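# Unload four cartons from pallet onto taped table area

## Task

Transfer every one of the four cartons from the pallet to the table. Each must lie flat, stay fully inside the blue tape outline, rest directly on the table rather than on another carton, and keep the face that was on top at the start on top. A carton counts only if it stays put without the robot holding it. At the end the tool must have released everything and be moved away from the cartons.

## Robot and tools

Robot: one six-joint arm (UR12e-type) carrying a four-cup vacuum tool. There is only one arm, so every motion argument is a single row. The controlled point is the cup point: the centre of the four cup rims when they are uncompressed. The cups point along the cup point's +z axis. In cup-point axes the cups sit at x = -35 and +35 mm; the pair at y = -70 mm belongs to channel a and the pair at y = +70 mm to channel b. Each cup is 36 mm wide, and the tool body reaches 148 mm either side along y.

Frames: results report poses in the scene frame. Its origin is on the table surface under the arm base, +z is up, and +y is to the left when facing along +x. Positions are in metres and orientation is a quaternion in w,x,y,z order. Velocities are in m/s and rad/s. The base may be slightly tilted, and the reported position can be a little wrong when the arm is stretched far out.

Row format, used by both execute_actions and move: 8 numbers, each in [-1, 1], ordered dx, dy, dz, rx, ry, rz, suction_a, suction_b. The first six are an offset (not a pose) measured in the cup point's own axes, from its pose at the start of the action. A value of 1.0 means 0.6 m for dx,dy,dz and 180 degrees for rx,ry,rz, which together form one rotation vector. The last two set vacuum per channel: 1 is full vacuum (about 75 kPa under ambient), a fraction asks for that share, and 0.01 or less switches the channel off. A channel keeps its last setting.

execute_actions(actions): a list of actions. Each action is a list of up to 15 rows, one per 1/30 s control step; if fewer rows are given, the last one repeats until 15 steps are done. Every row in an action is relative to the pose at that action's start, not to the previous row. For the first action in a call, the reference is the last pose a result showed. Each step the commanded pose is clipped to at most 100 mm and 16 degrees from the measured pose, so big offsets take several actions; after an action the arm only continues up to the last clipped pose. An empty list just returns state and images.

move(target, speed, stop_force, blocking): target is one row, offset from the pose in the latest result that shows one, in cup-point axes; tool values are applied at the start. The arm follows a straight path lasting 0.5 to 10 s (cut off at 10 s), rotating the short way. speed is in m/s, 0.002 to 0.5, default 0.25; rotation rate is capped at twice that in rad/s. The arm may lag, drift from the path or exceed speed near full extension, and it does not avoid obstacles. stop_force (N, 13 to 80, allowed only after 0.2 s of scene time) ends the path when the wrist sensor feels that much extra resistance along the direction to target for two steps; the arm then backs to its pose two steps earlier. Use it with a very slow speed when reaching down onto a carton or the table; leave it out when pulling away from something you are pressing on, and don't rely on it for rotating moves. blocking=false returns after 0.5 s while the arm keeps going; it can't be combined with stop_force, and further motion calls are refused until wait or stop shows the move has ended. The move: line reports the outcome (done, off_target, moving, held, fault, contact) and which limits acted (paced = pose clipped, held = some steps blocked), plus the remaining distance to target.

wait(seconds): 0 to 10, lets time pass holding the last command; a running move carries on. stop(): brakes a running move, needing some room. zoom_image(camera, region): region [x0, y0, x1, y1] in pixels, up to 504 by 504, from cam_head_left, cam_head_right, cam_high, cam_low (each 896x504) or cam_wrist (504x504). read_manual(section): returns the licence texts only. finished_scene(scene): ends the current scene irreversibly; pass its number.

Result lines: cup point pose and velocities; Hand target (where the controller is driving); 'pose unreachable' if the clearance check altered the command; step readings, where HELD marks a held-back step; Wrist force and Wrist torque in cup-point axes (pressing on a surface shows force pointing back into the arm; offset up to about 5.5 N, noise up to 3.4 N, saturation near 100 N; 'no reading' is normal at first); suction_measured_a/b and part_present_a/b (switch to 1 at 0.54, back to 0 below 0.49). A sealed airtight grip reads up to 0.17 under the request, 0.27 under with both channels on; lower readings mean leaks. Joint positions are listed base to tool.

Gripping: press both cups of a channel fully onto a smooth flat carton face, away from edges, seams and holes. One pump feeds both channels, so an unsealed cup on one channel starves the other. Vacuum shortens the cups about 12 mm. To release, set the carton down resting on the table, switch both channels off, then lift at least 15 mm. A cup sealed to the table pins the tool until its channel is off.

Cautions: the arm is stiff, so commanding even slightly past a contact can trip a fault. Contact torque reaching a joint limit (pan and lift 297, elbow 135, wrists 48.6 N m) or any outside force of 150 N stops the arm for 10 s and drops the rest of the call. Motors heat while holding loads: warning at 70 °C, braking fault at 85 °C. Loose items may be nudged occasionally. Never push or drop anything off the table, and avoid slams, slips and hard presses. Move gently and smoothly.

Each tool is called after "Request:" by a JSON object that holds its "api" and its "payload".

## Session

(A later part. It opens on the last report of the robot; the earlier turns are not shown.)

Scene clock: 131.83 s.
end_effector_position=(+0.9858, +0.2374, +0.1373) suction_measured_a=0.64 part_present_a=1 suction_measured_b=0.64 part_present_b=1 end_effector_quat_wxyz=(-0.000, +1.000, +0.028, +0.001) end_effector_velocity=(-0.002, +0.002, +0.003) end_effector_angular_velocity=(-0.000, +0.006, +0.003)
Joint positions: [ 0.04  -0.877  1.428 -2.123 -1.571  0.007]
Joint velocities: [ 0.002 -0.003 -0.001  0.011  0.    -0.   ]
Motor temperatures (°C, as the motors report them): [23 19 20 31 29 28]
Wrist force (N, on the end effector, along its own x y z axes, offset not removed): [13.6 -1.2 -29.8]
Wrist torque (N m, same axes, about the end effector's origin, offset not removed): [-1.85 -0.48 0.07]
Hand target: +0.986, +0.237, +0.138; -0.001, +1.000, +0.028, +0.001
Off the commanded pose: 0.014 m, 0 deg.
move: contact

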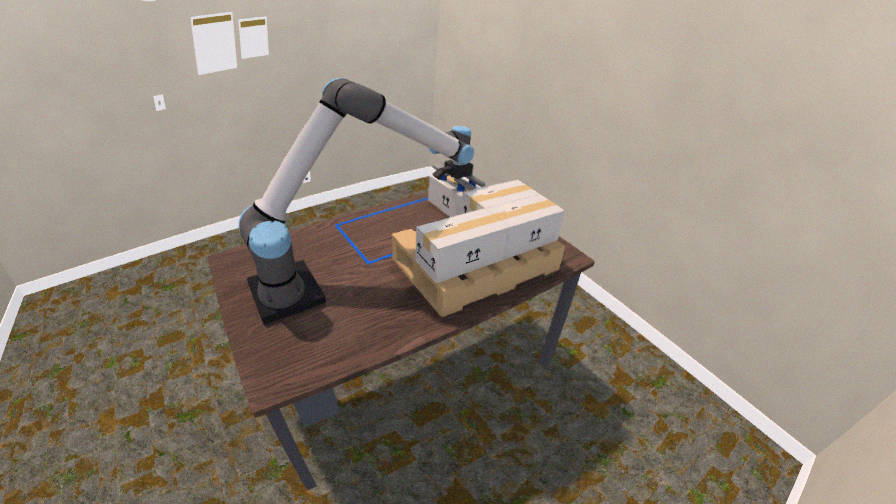

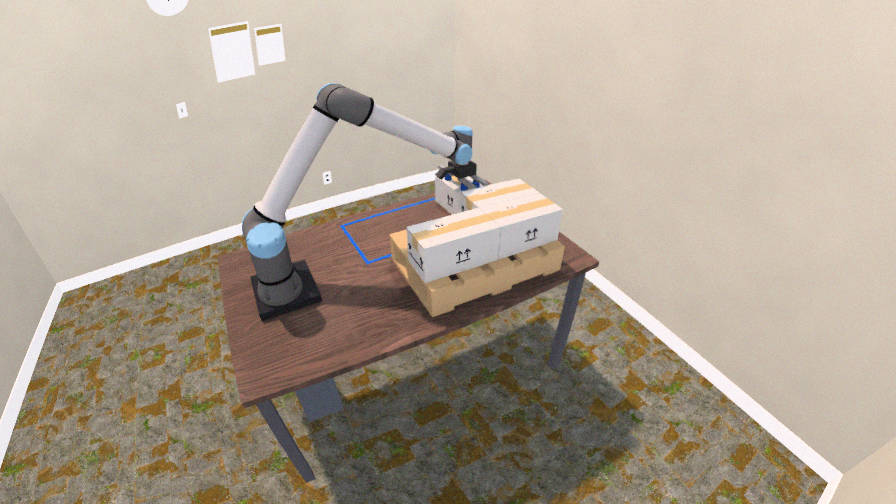

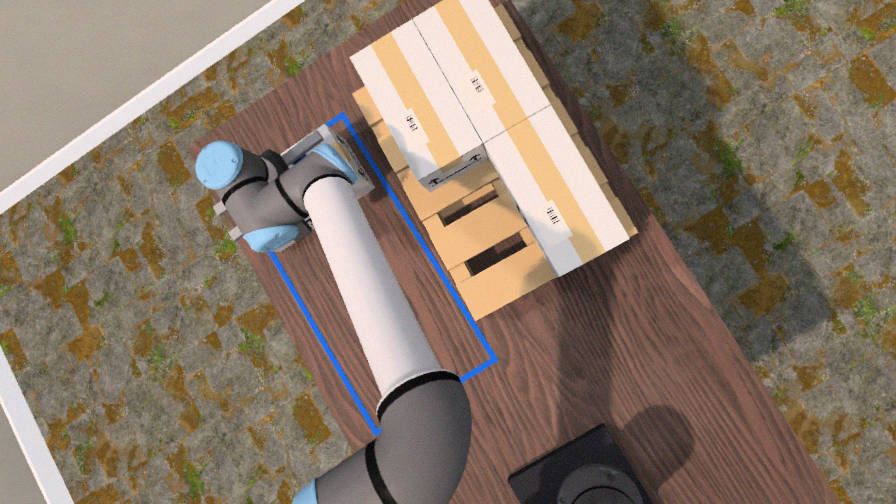

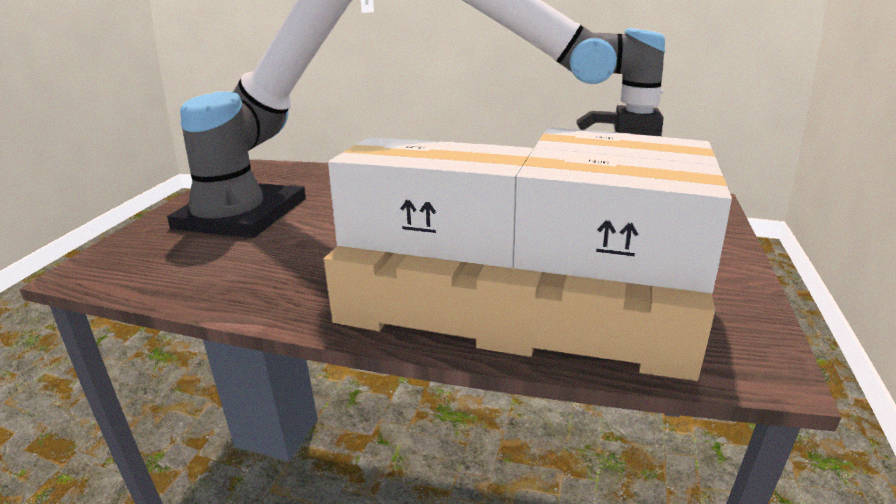

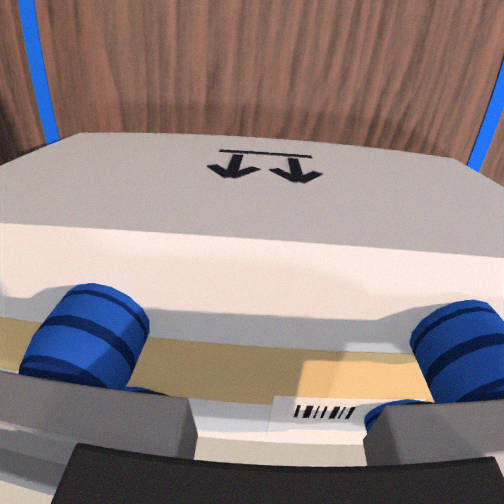

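Request:
{"api": "execute_actions", "payload": {"actions": [[[0,0,-0.003,0,0,0,0,0]]]}}

Request:
{"api": "move", "payload": {"target": [0,0,-0.29,0,0,0,0,0], "speed": 0.35}}

Request:
{"api": "move", "payload": {"target": [-0.118,0.587,0,0,0,-0.479,0,0], "speed": 0.5}}

Scene clock: 140.43 s.
end_effector_position=(+0.9859, +0.2375, +0.1392) suction_measured_a=0.01 part_present_a=0 suction_measured_b=0.01 part_present_b=0 end_effector_quat_wxyz=(-0.001, +1.000, +0.028, +0.001) end_effector_velocity=(-0.001, +0.001, -0.001) end_effector_angular_velocity=(-0.000, +0.001, +0.001)
Joint positions: [ 0.04  -0.879  1.427 -2.121 -1.571  0.007]
Joint velocities: [ 0.001  0.     0.001  0.    -0.     0.   ]
Motor temperatures (°C, as the motors report them): [23 19 20 31 29 28]
Wrist force (N, on the end effector, along its own x y z axes, offset not removed): [-5.1 -2.2 -42.3]
Wrist torque (N m, same axes, about the end effector's origin, offset not removed): [-0.31 -0.02 0.15]
Hand target: +0.986, +0.237, +0.139; -0.000, +1.000, +0.028, +0.001
Off the commanded pose: 0.000 m, 0 deg.
Step readings (end_effector_position):
0: (+0.9857, +0.2374, +0.1381)
1: (+0.9857, +0.2375, +0.1381)
2: (+0.9859, +0.2375, +0.1385)
4: (+0.9861, +0.2375, +0.1392)
8: (+0.9860, +0.2375, +0.1393)
15: end_effector_position above

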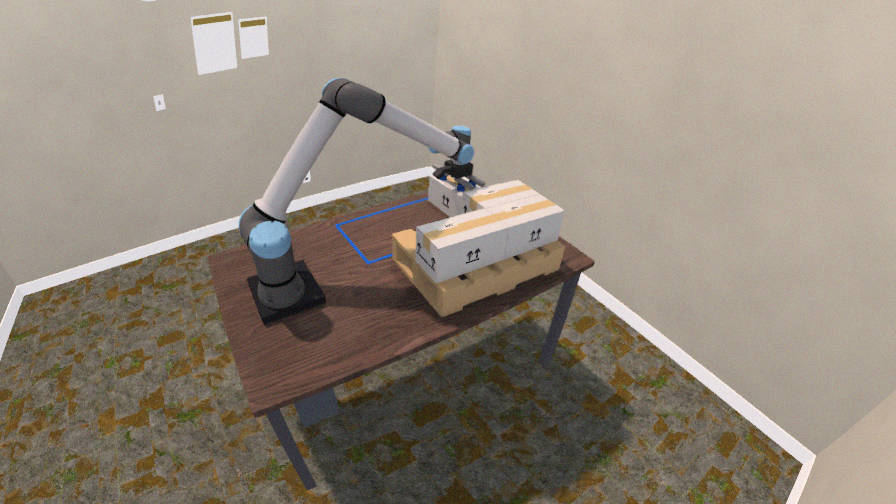

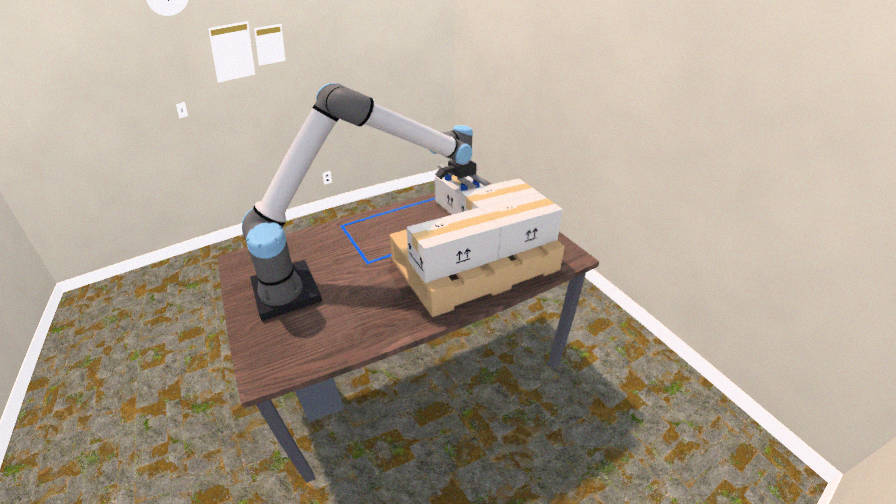

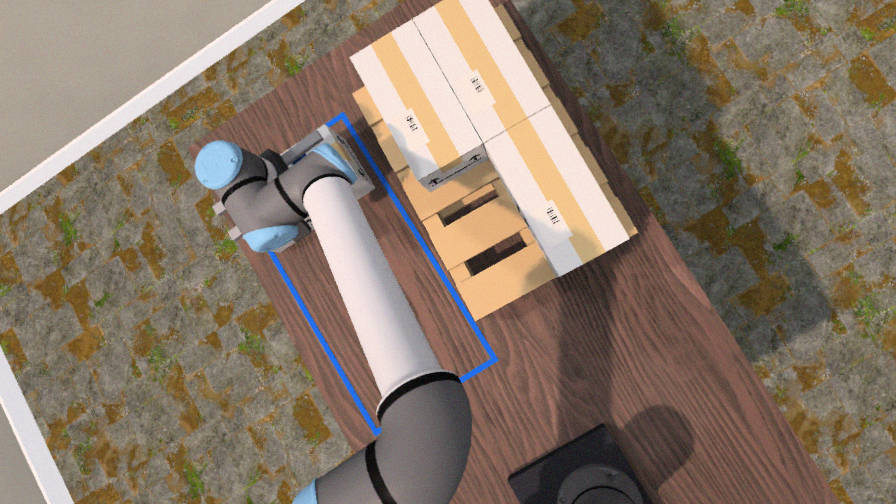

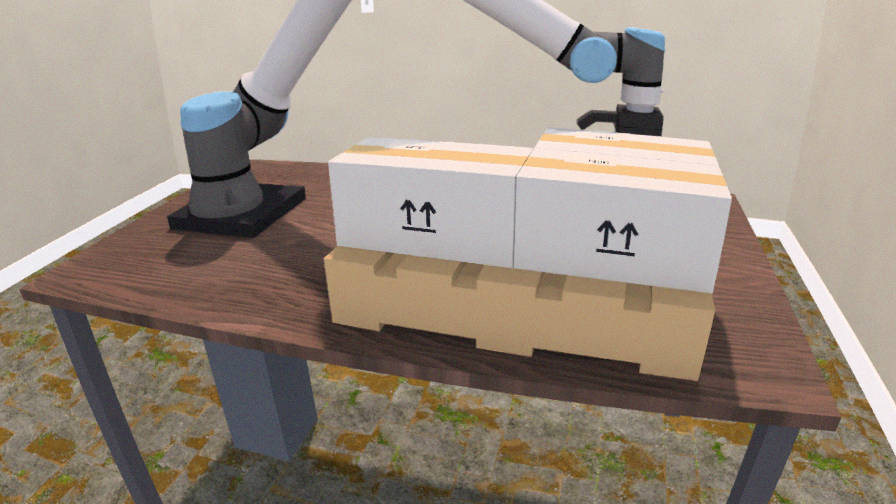

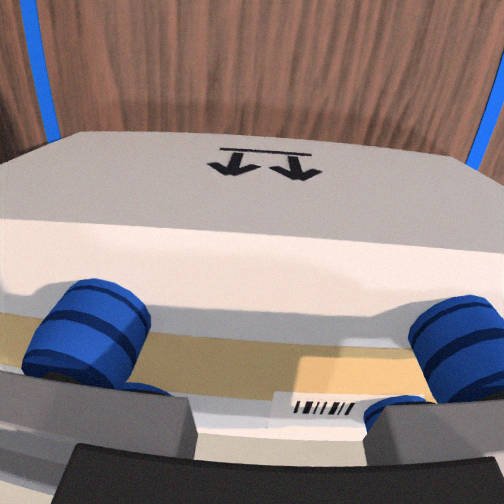

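Scene clock: 141.67 s.
end_effector_position=(+0.9856, +0.2374, +0.3128) suction_measured_a=0.01 part_present_a=0 suction_measured_b=0.01 part_present_b=0 end_effector_quat_wxyz=(-0.001, +1.000, +0.028, +0.001) end_effector_velocity=(+0.000, -0.002, +0.002) end_effector_angular_velocity=(-0.001, +0.002, -0.001)
Joint positions: [ 0.041 -0.998  1.295 -1.87  -1.571  0.007]
Joint velocities: [-0.002 -0.    -0.004  0.006 -0.001 -0.   ]
Motor temperatures (°C, as the motors report them): [23 19 20 31 29 28]
Wrist force (N, on the end effector, along its own x y z axes, offset not removed): [-0.9 0.0 -1.7]
Wrist torque (N m, same axes, about the end effector's origin, offset not removed): [-0.05 0.02 0.08]
Hand target: +0.986, +0.237, +0.313; -0.001, +1.000, +0.028, +0.001
Off the commanded pose: 0.000 m, 0 deg.
move: done

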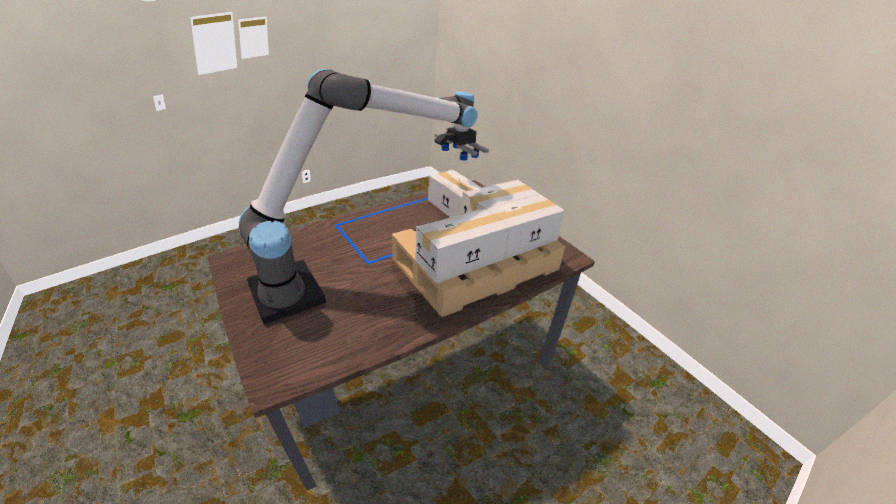

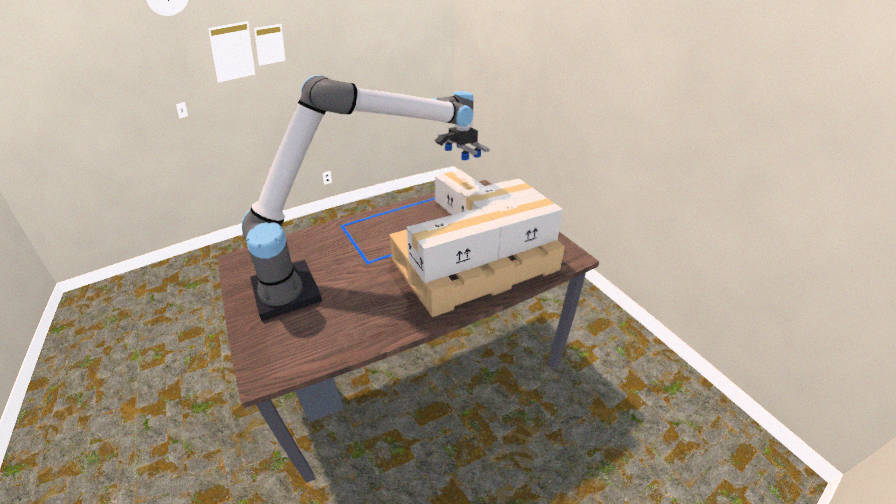

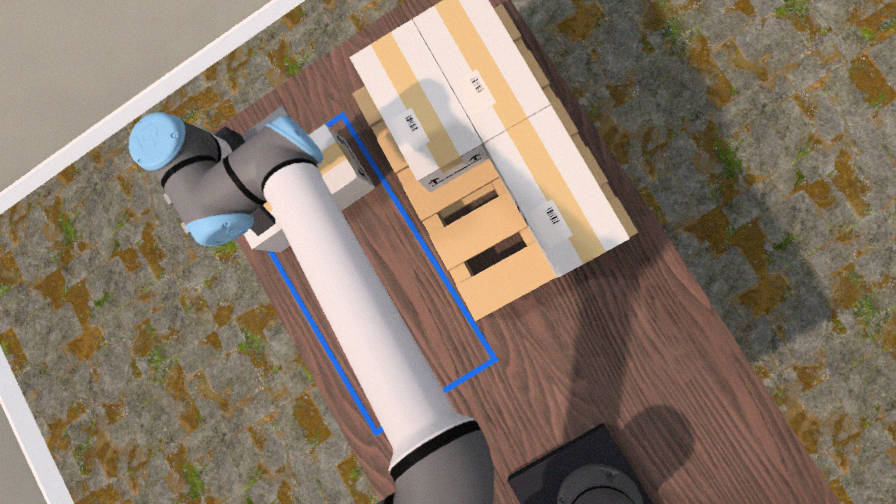

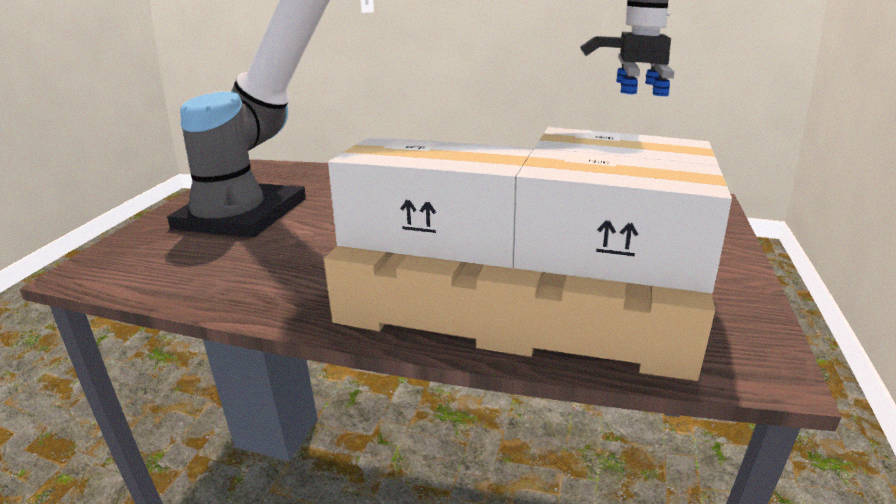

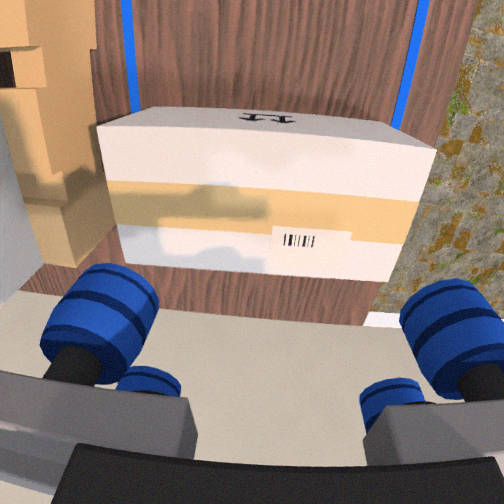

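Scene clock: 143.93 s.
end_effector_position=(+0.9349, -0.1178, +0.3123) suction_measured_a=0.01 part_present_a=0 suction_measured_b=0.01 part_present_b=0 end_effector_quat_wxyz=(+0.000, +0.711, +0.703, +0.001) end_effector_velocity=(-0.000, -0.002, -0.001) end_effector_angular_velocity=(+0.003, +0.001, +0.015)
Joint positions: [-0.334 -1.112  1.474 -1.934 -1.57  -1.871]
Joint velocities: [-0.003  0.001 -0.     0.001  0.002 -0.018]
Motor temperatures (°C, as the motors report them): [23 19 20 31 29 28]
Wrist force (N, on the end effector, along its own x y z axes, offset not removed): [-1.0 0.2 -1.9]
Wrist torque (N m, same axes, about the end effector's origin, offset not removed): [-0.15 0.03 0.11]
Hand target: +0.935, -0.118, +0.312; +0.000, +0.710, +0.704, +0.001
Off the commanded pose: 0.000 m, 0 deg.
move: done

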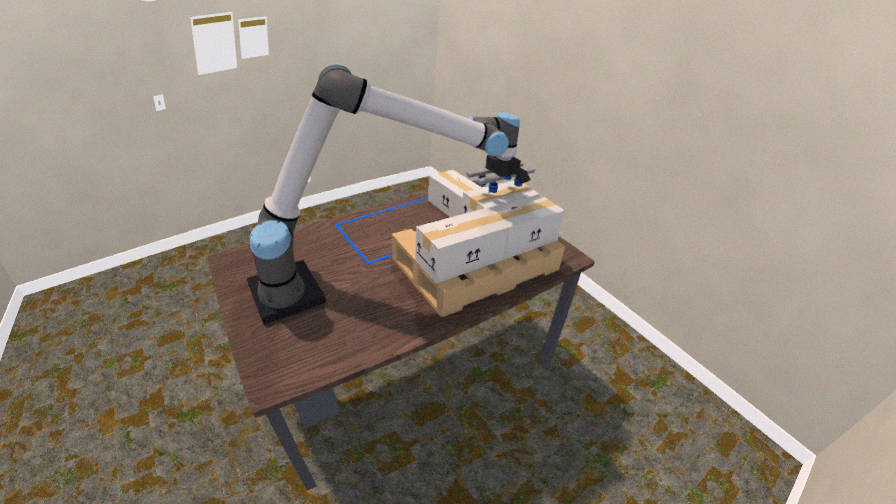

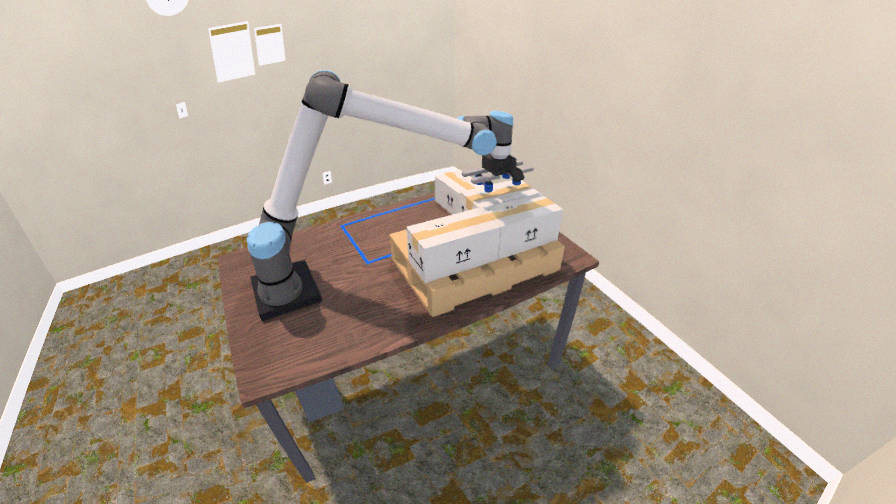

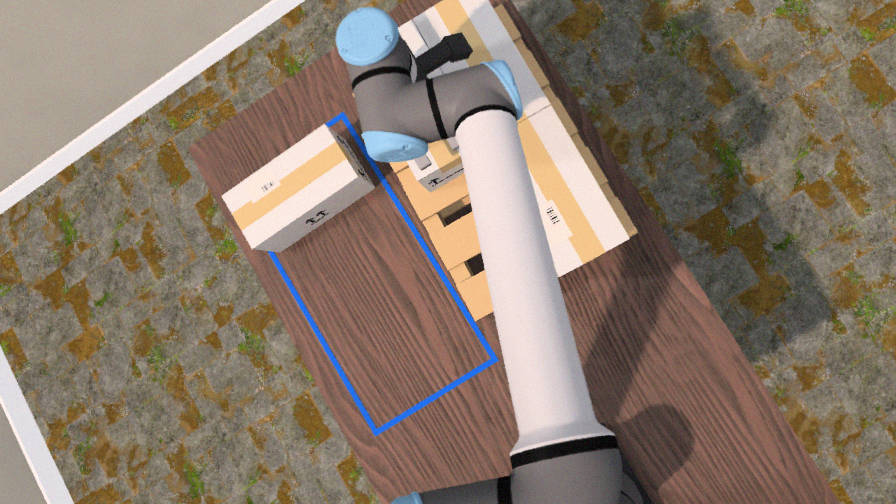

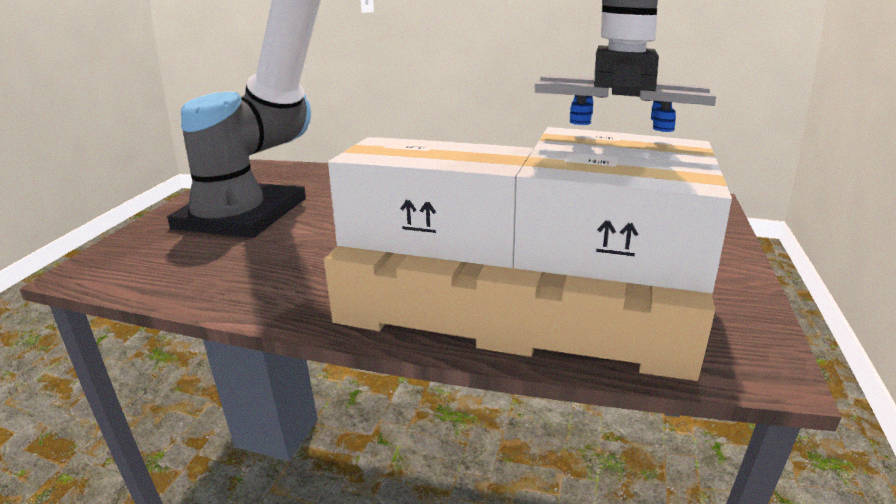

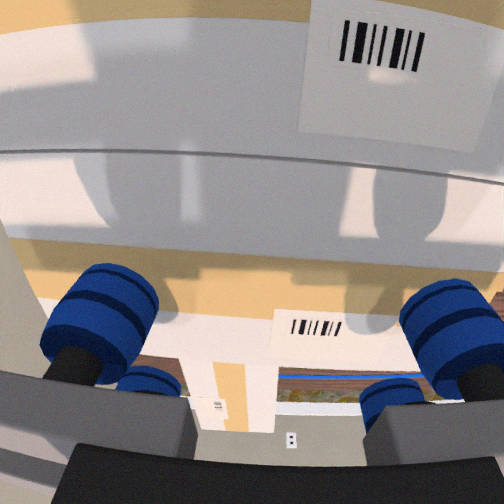

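Request:
{"api": "move", "payload": {"target": [-0.017,0,0.075,0,0,0,1,1], "speed": 0.07}}

Request:
{"api": "execute_actions", "payload": {"actions": [[[0,0,0,0,0,0,1,1]]]}}

Scene clock: 154.57 s.
end_effector_position=(+0.9348, -0.1279, +0.2675) suction_measured_a=0.36 part_present_a=0 suction_measured_b=0.36 part_present_b=0 end_effector_quat_wxyz=(+0.000, +0.711, +0.703, +0.001) end_effector_velocity=(+0.000, -0.001, -0.002) end_effector_angular_velocity=(-0.000, -0.001, -0.000)
Joint positions: [-0.345 -1.082  1.513 -2.003 -1.57  -1.881]
Joint velocities: [-0.001  0.001  0.002 -0.004  0.    -0.   ]
Motor temperatures (°C, as the motors report them): [23 19 20 31 29 28]
Wrist force (N, on the end effector, along its own x y z axes, offset not removed): [0.1 0.8 16.0]
Wrist torque (N m, same axes, about the end effector's origin, offset not removed): [-0.38 -0.04 0.09]
Hand target: +0.935, -0.128, +0.267; +0.000, +0.711, +0.703, +0.001
Off the commanded pose: 0.000 m, 0 deg.
move: done

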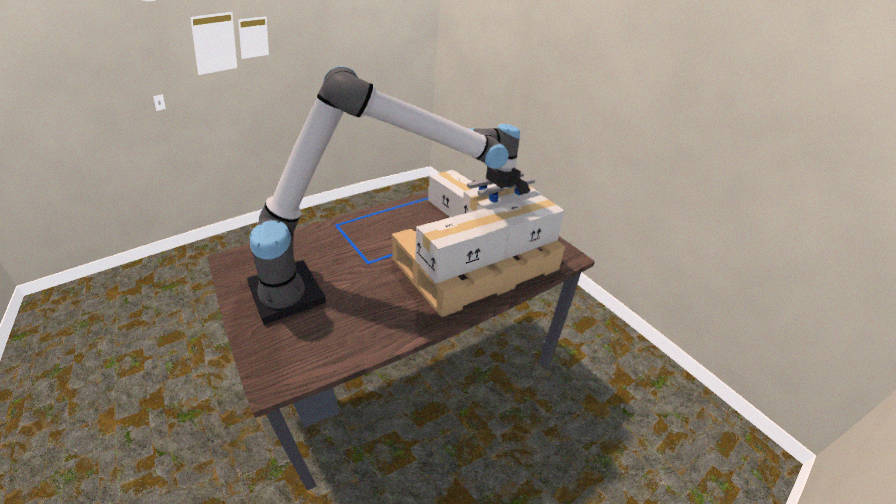

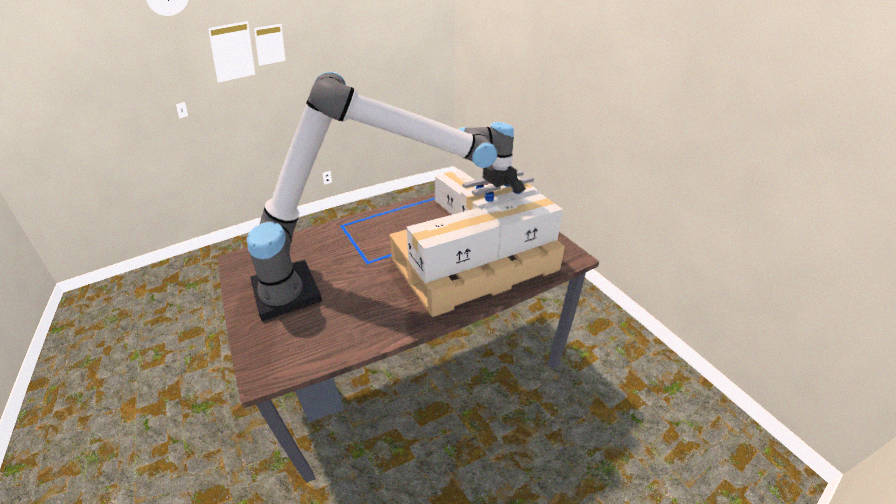

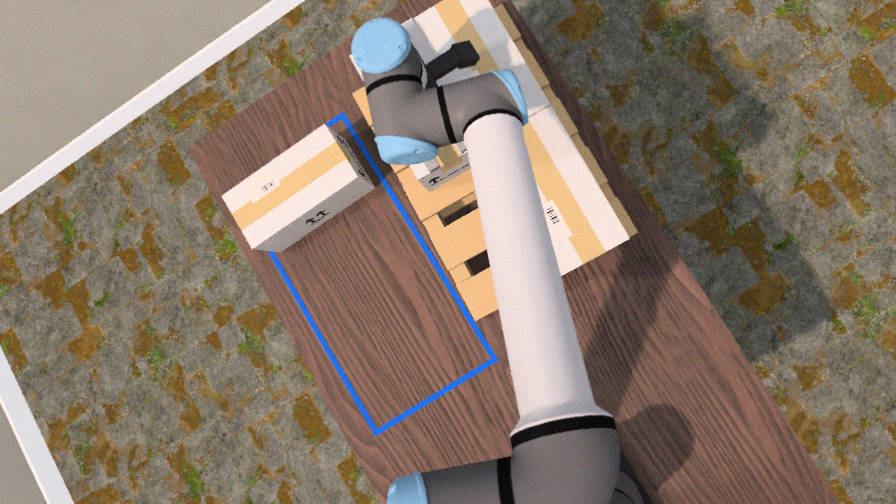

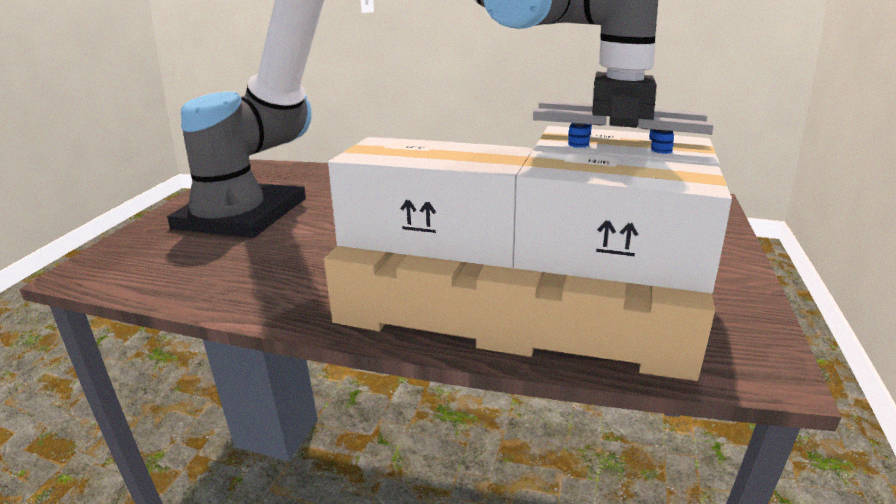

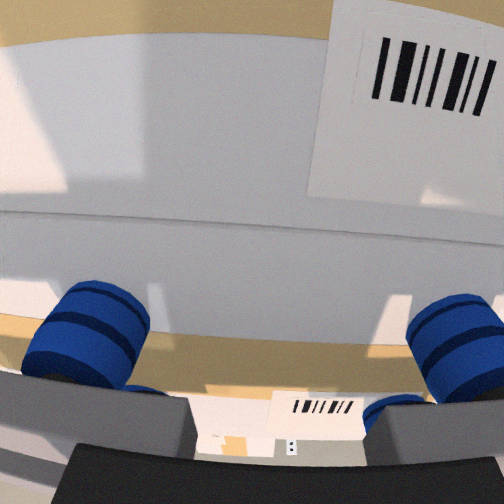

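Scene clock: 155.07 s.
end_effector_position=(+0.9348, -0.1279, +0.2674) suction_measured_a=0.60 part_present_a=1 suction_measured_b=0.60 part_present_b=1 end_effector_quat_wxyz=(+0.000, +0.711, +0.703, +0.001) end_effector_velocity=(+0.000, +0.001, +0.001) end_effector_angular_velocity=(+0.000, -0.001, +0.001)
Joint positions: [-0.345 -1.082  1.513 -2.003 -1.57  -1.881]
Joint velocities: [ 0.001 -0.001 -0.001  0.001  0.     0.   ]
Motor temperatures (°C, as the motors report them): [23 19 20 31 29 28]
Wrist force (N, on the end effector, along its own x y z axes, offset not removed): [-0.8 -0.4 19.0]
Wrist torque (N m, same axes, about the end effector's origin, offset not removed): [-0.28 0.10 0.04]
Hand target: +0.935, -0.128, +0.268; +0.000, +0.711, +0.703, +0.001
Off the commanded pose: 0.000 m, 0 deg.
Step readings (end_effector_position):
0: (+0.9348, -0.1279, +0.2675)
1: (+0.9348, -0.1279, +0.2675)
2: (+0.9348, -0.1279, +0.2675)
4: (+0.9348, -0.1279, +0.2675)
8: (+0.9348, -0.1279, +0.2675)
15: end_effector_position above

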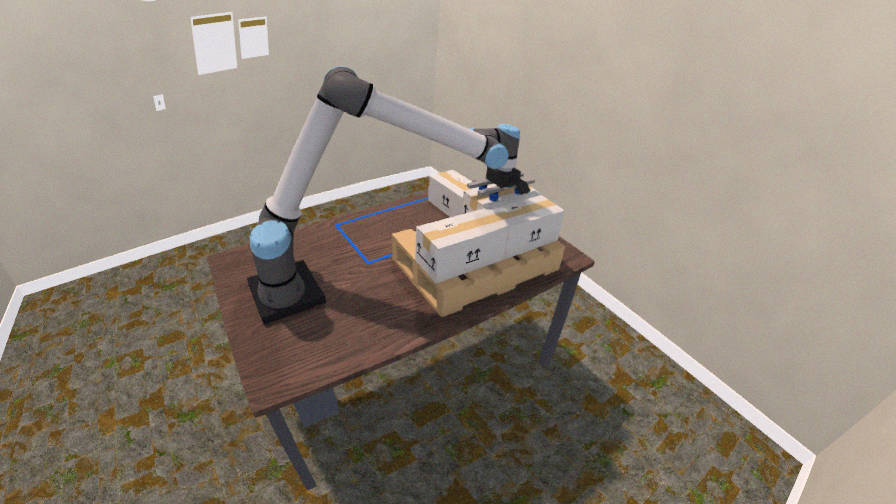

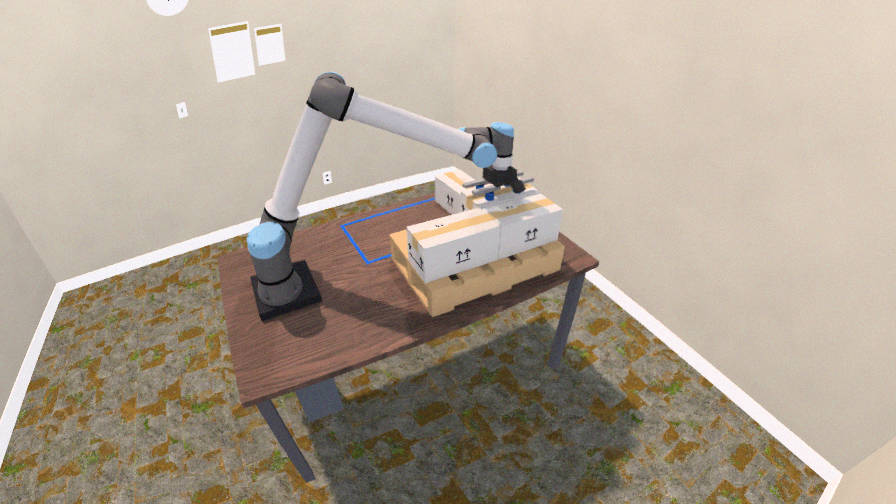

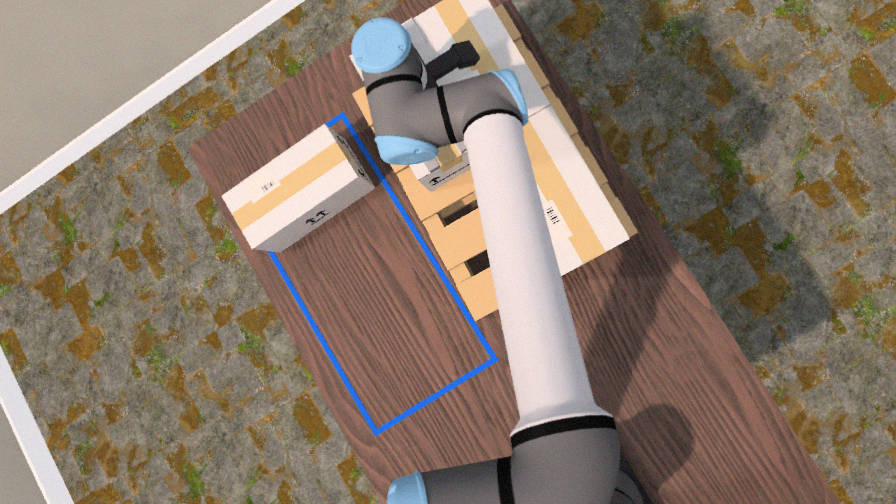

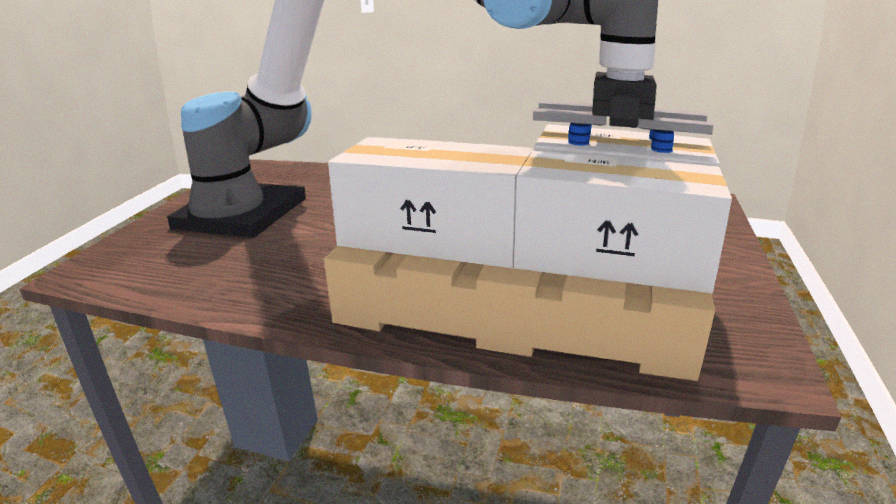

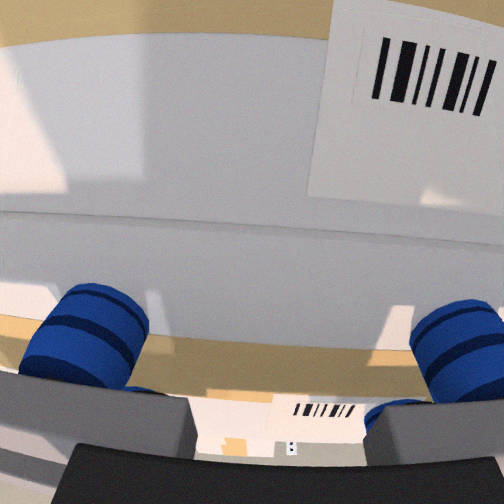

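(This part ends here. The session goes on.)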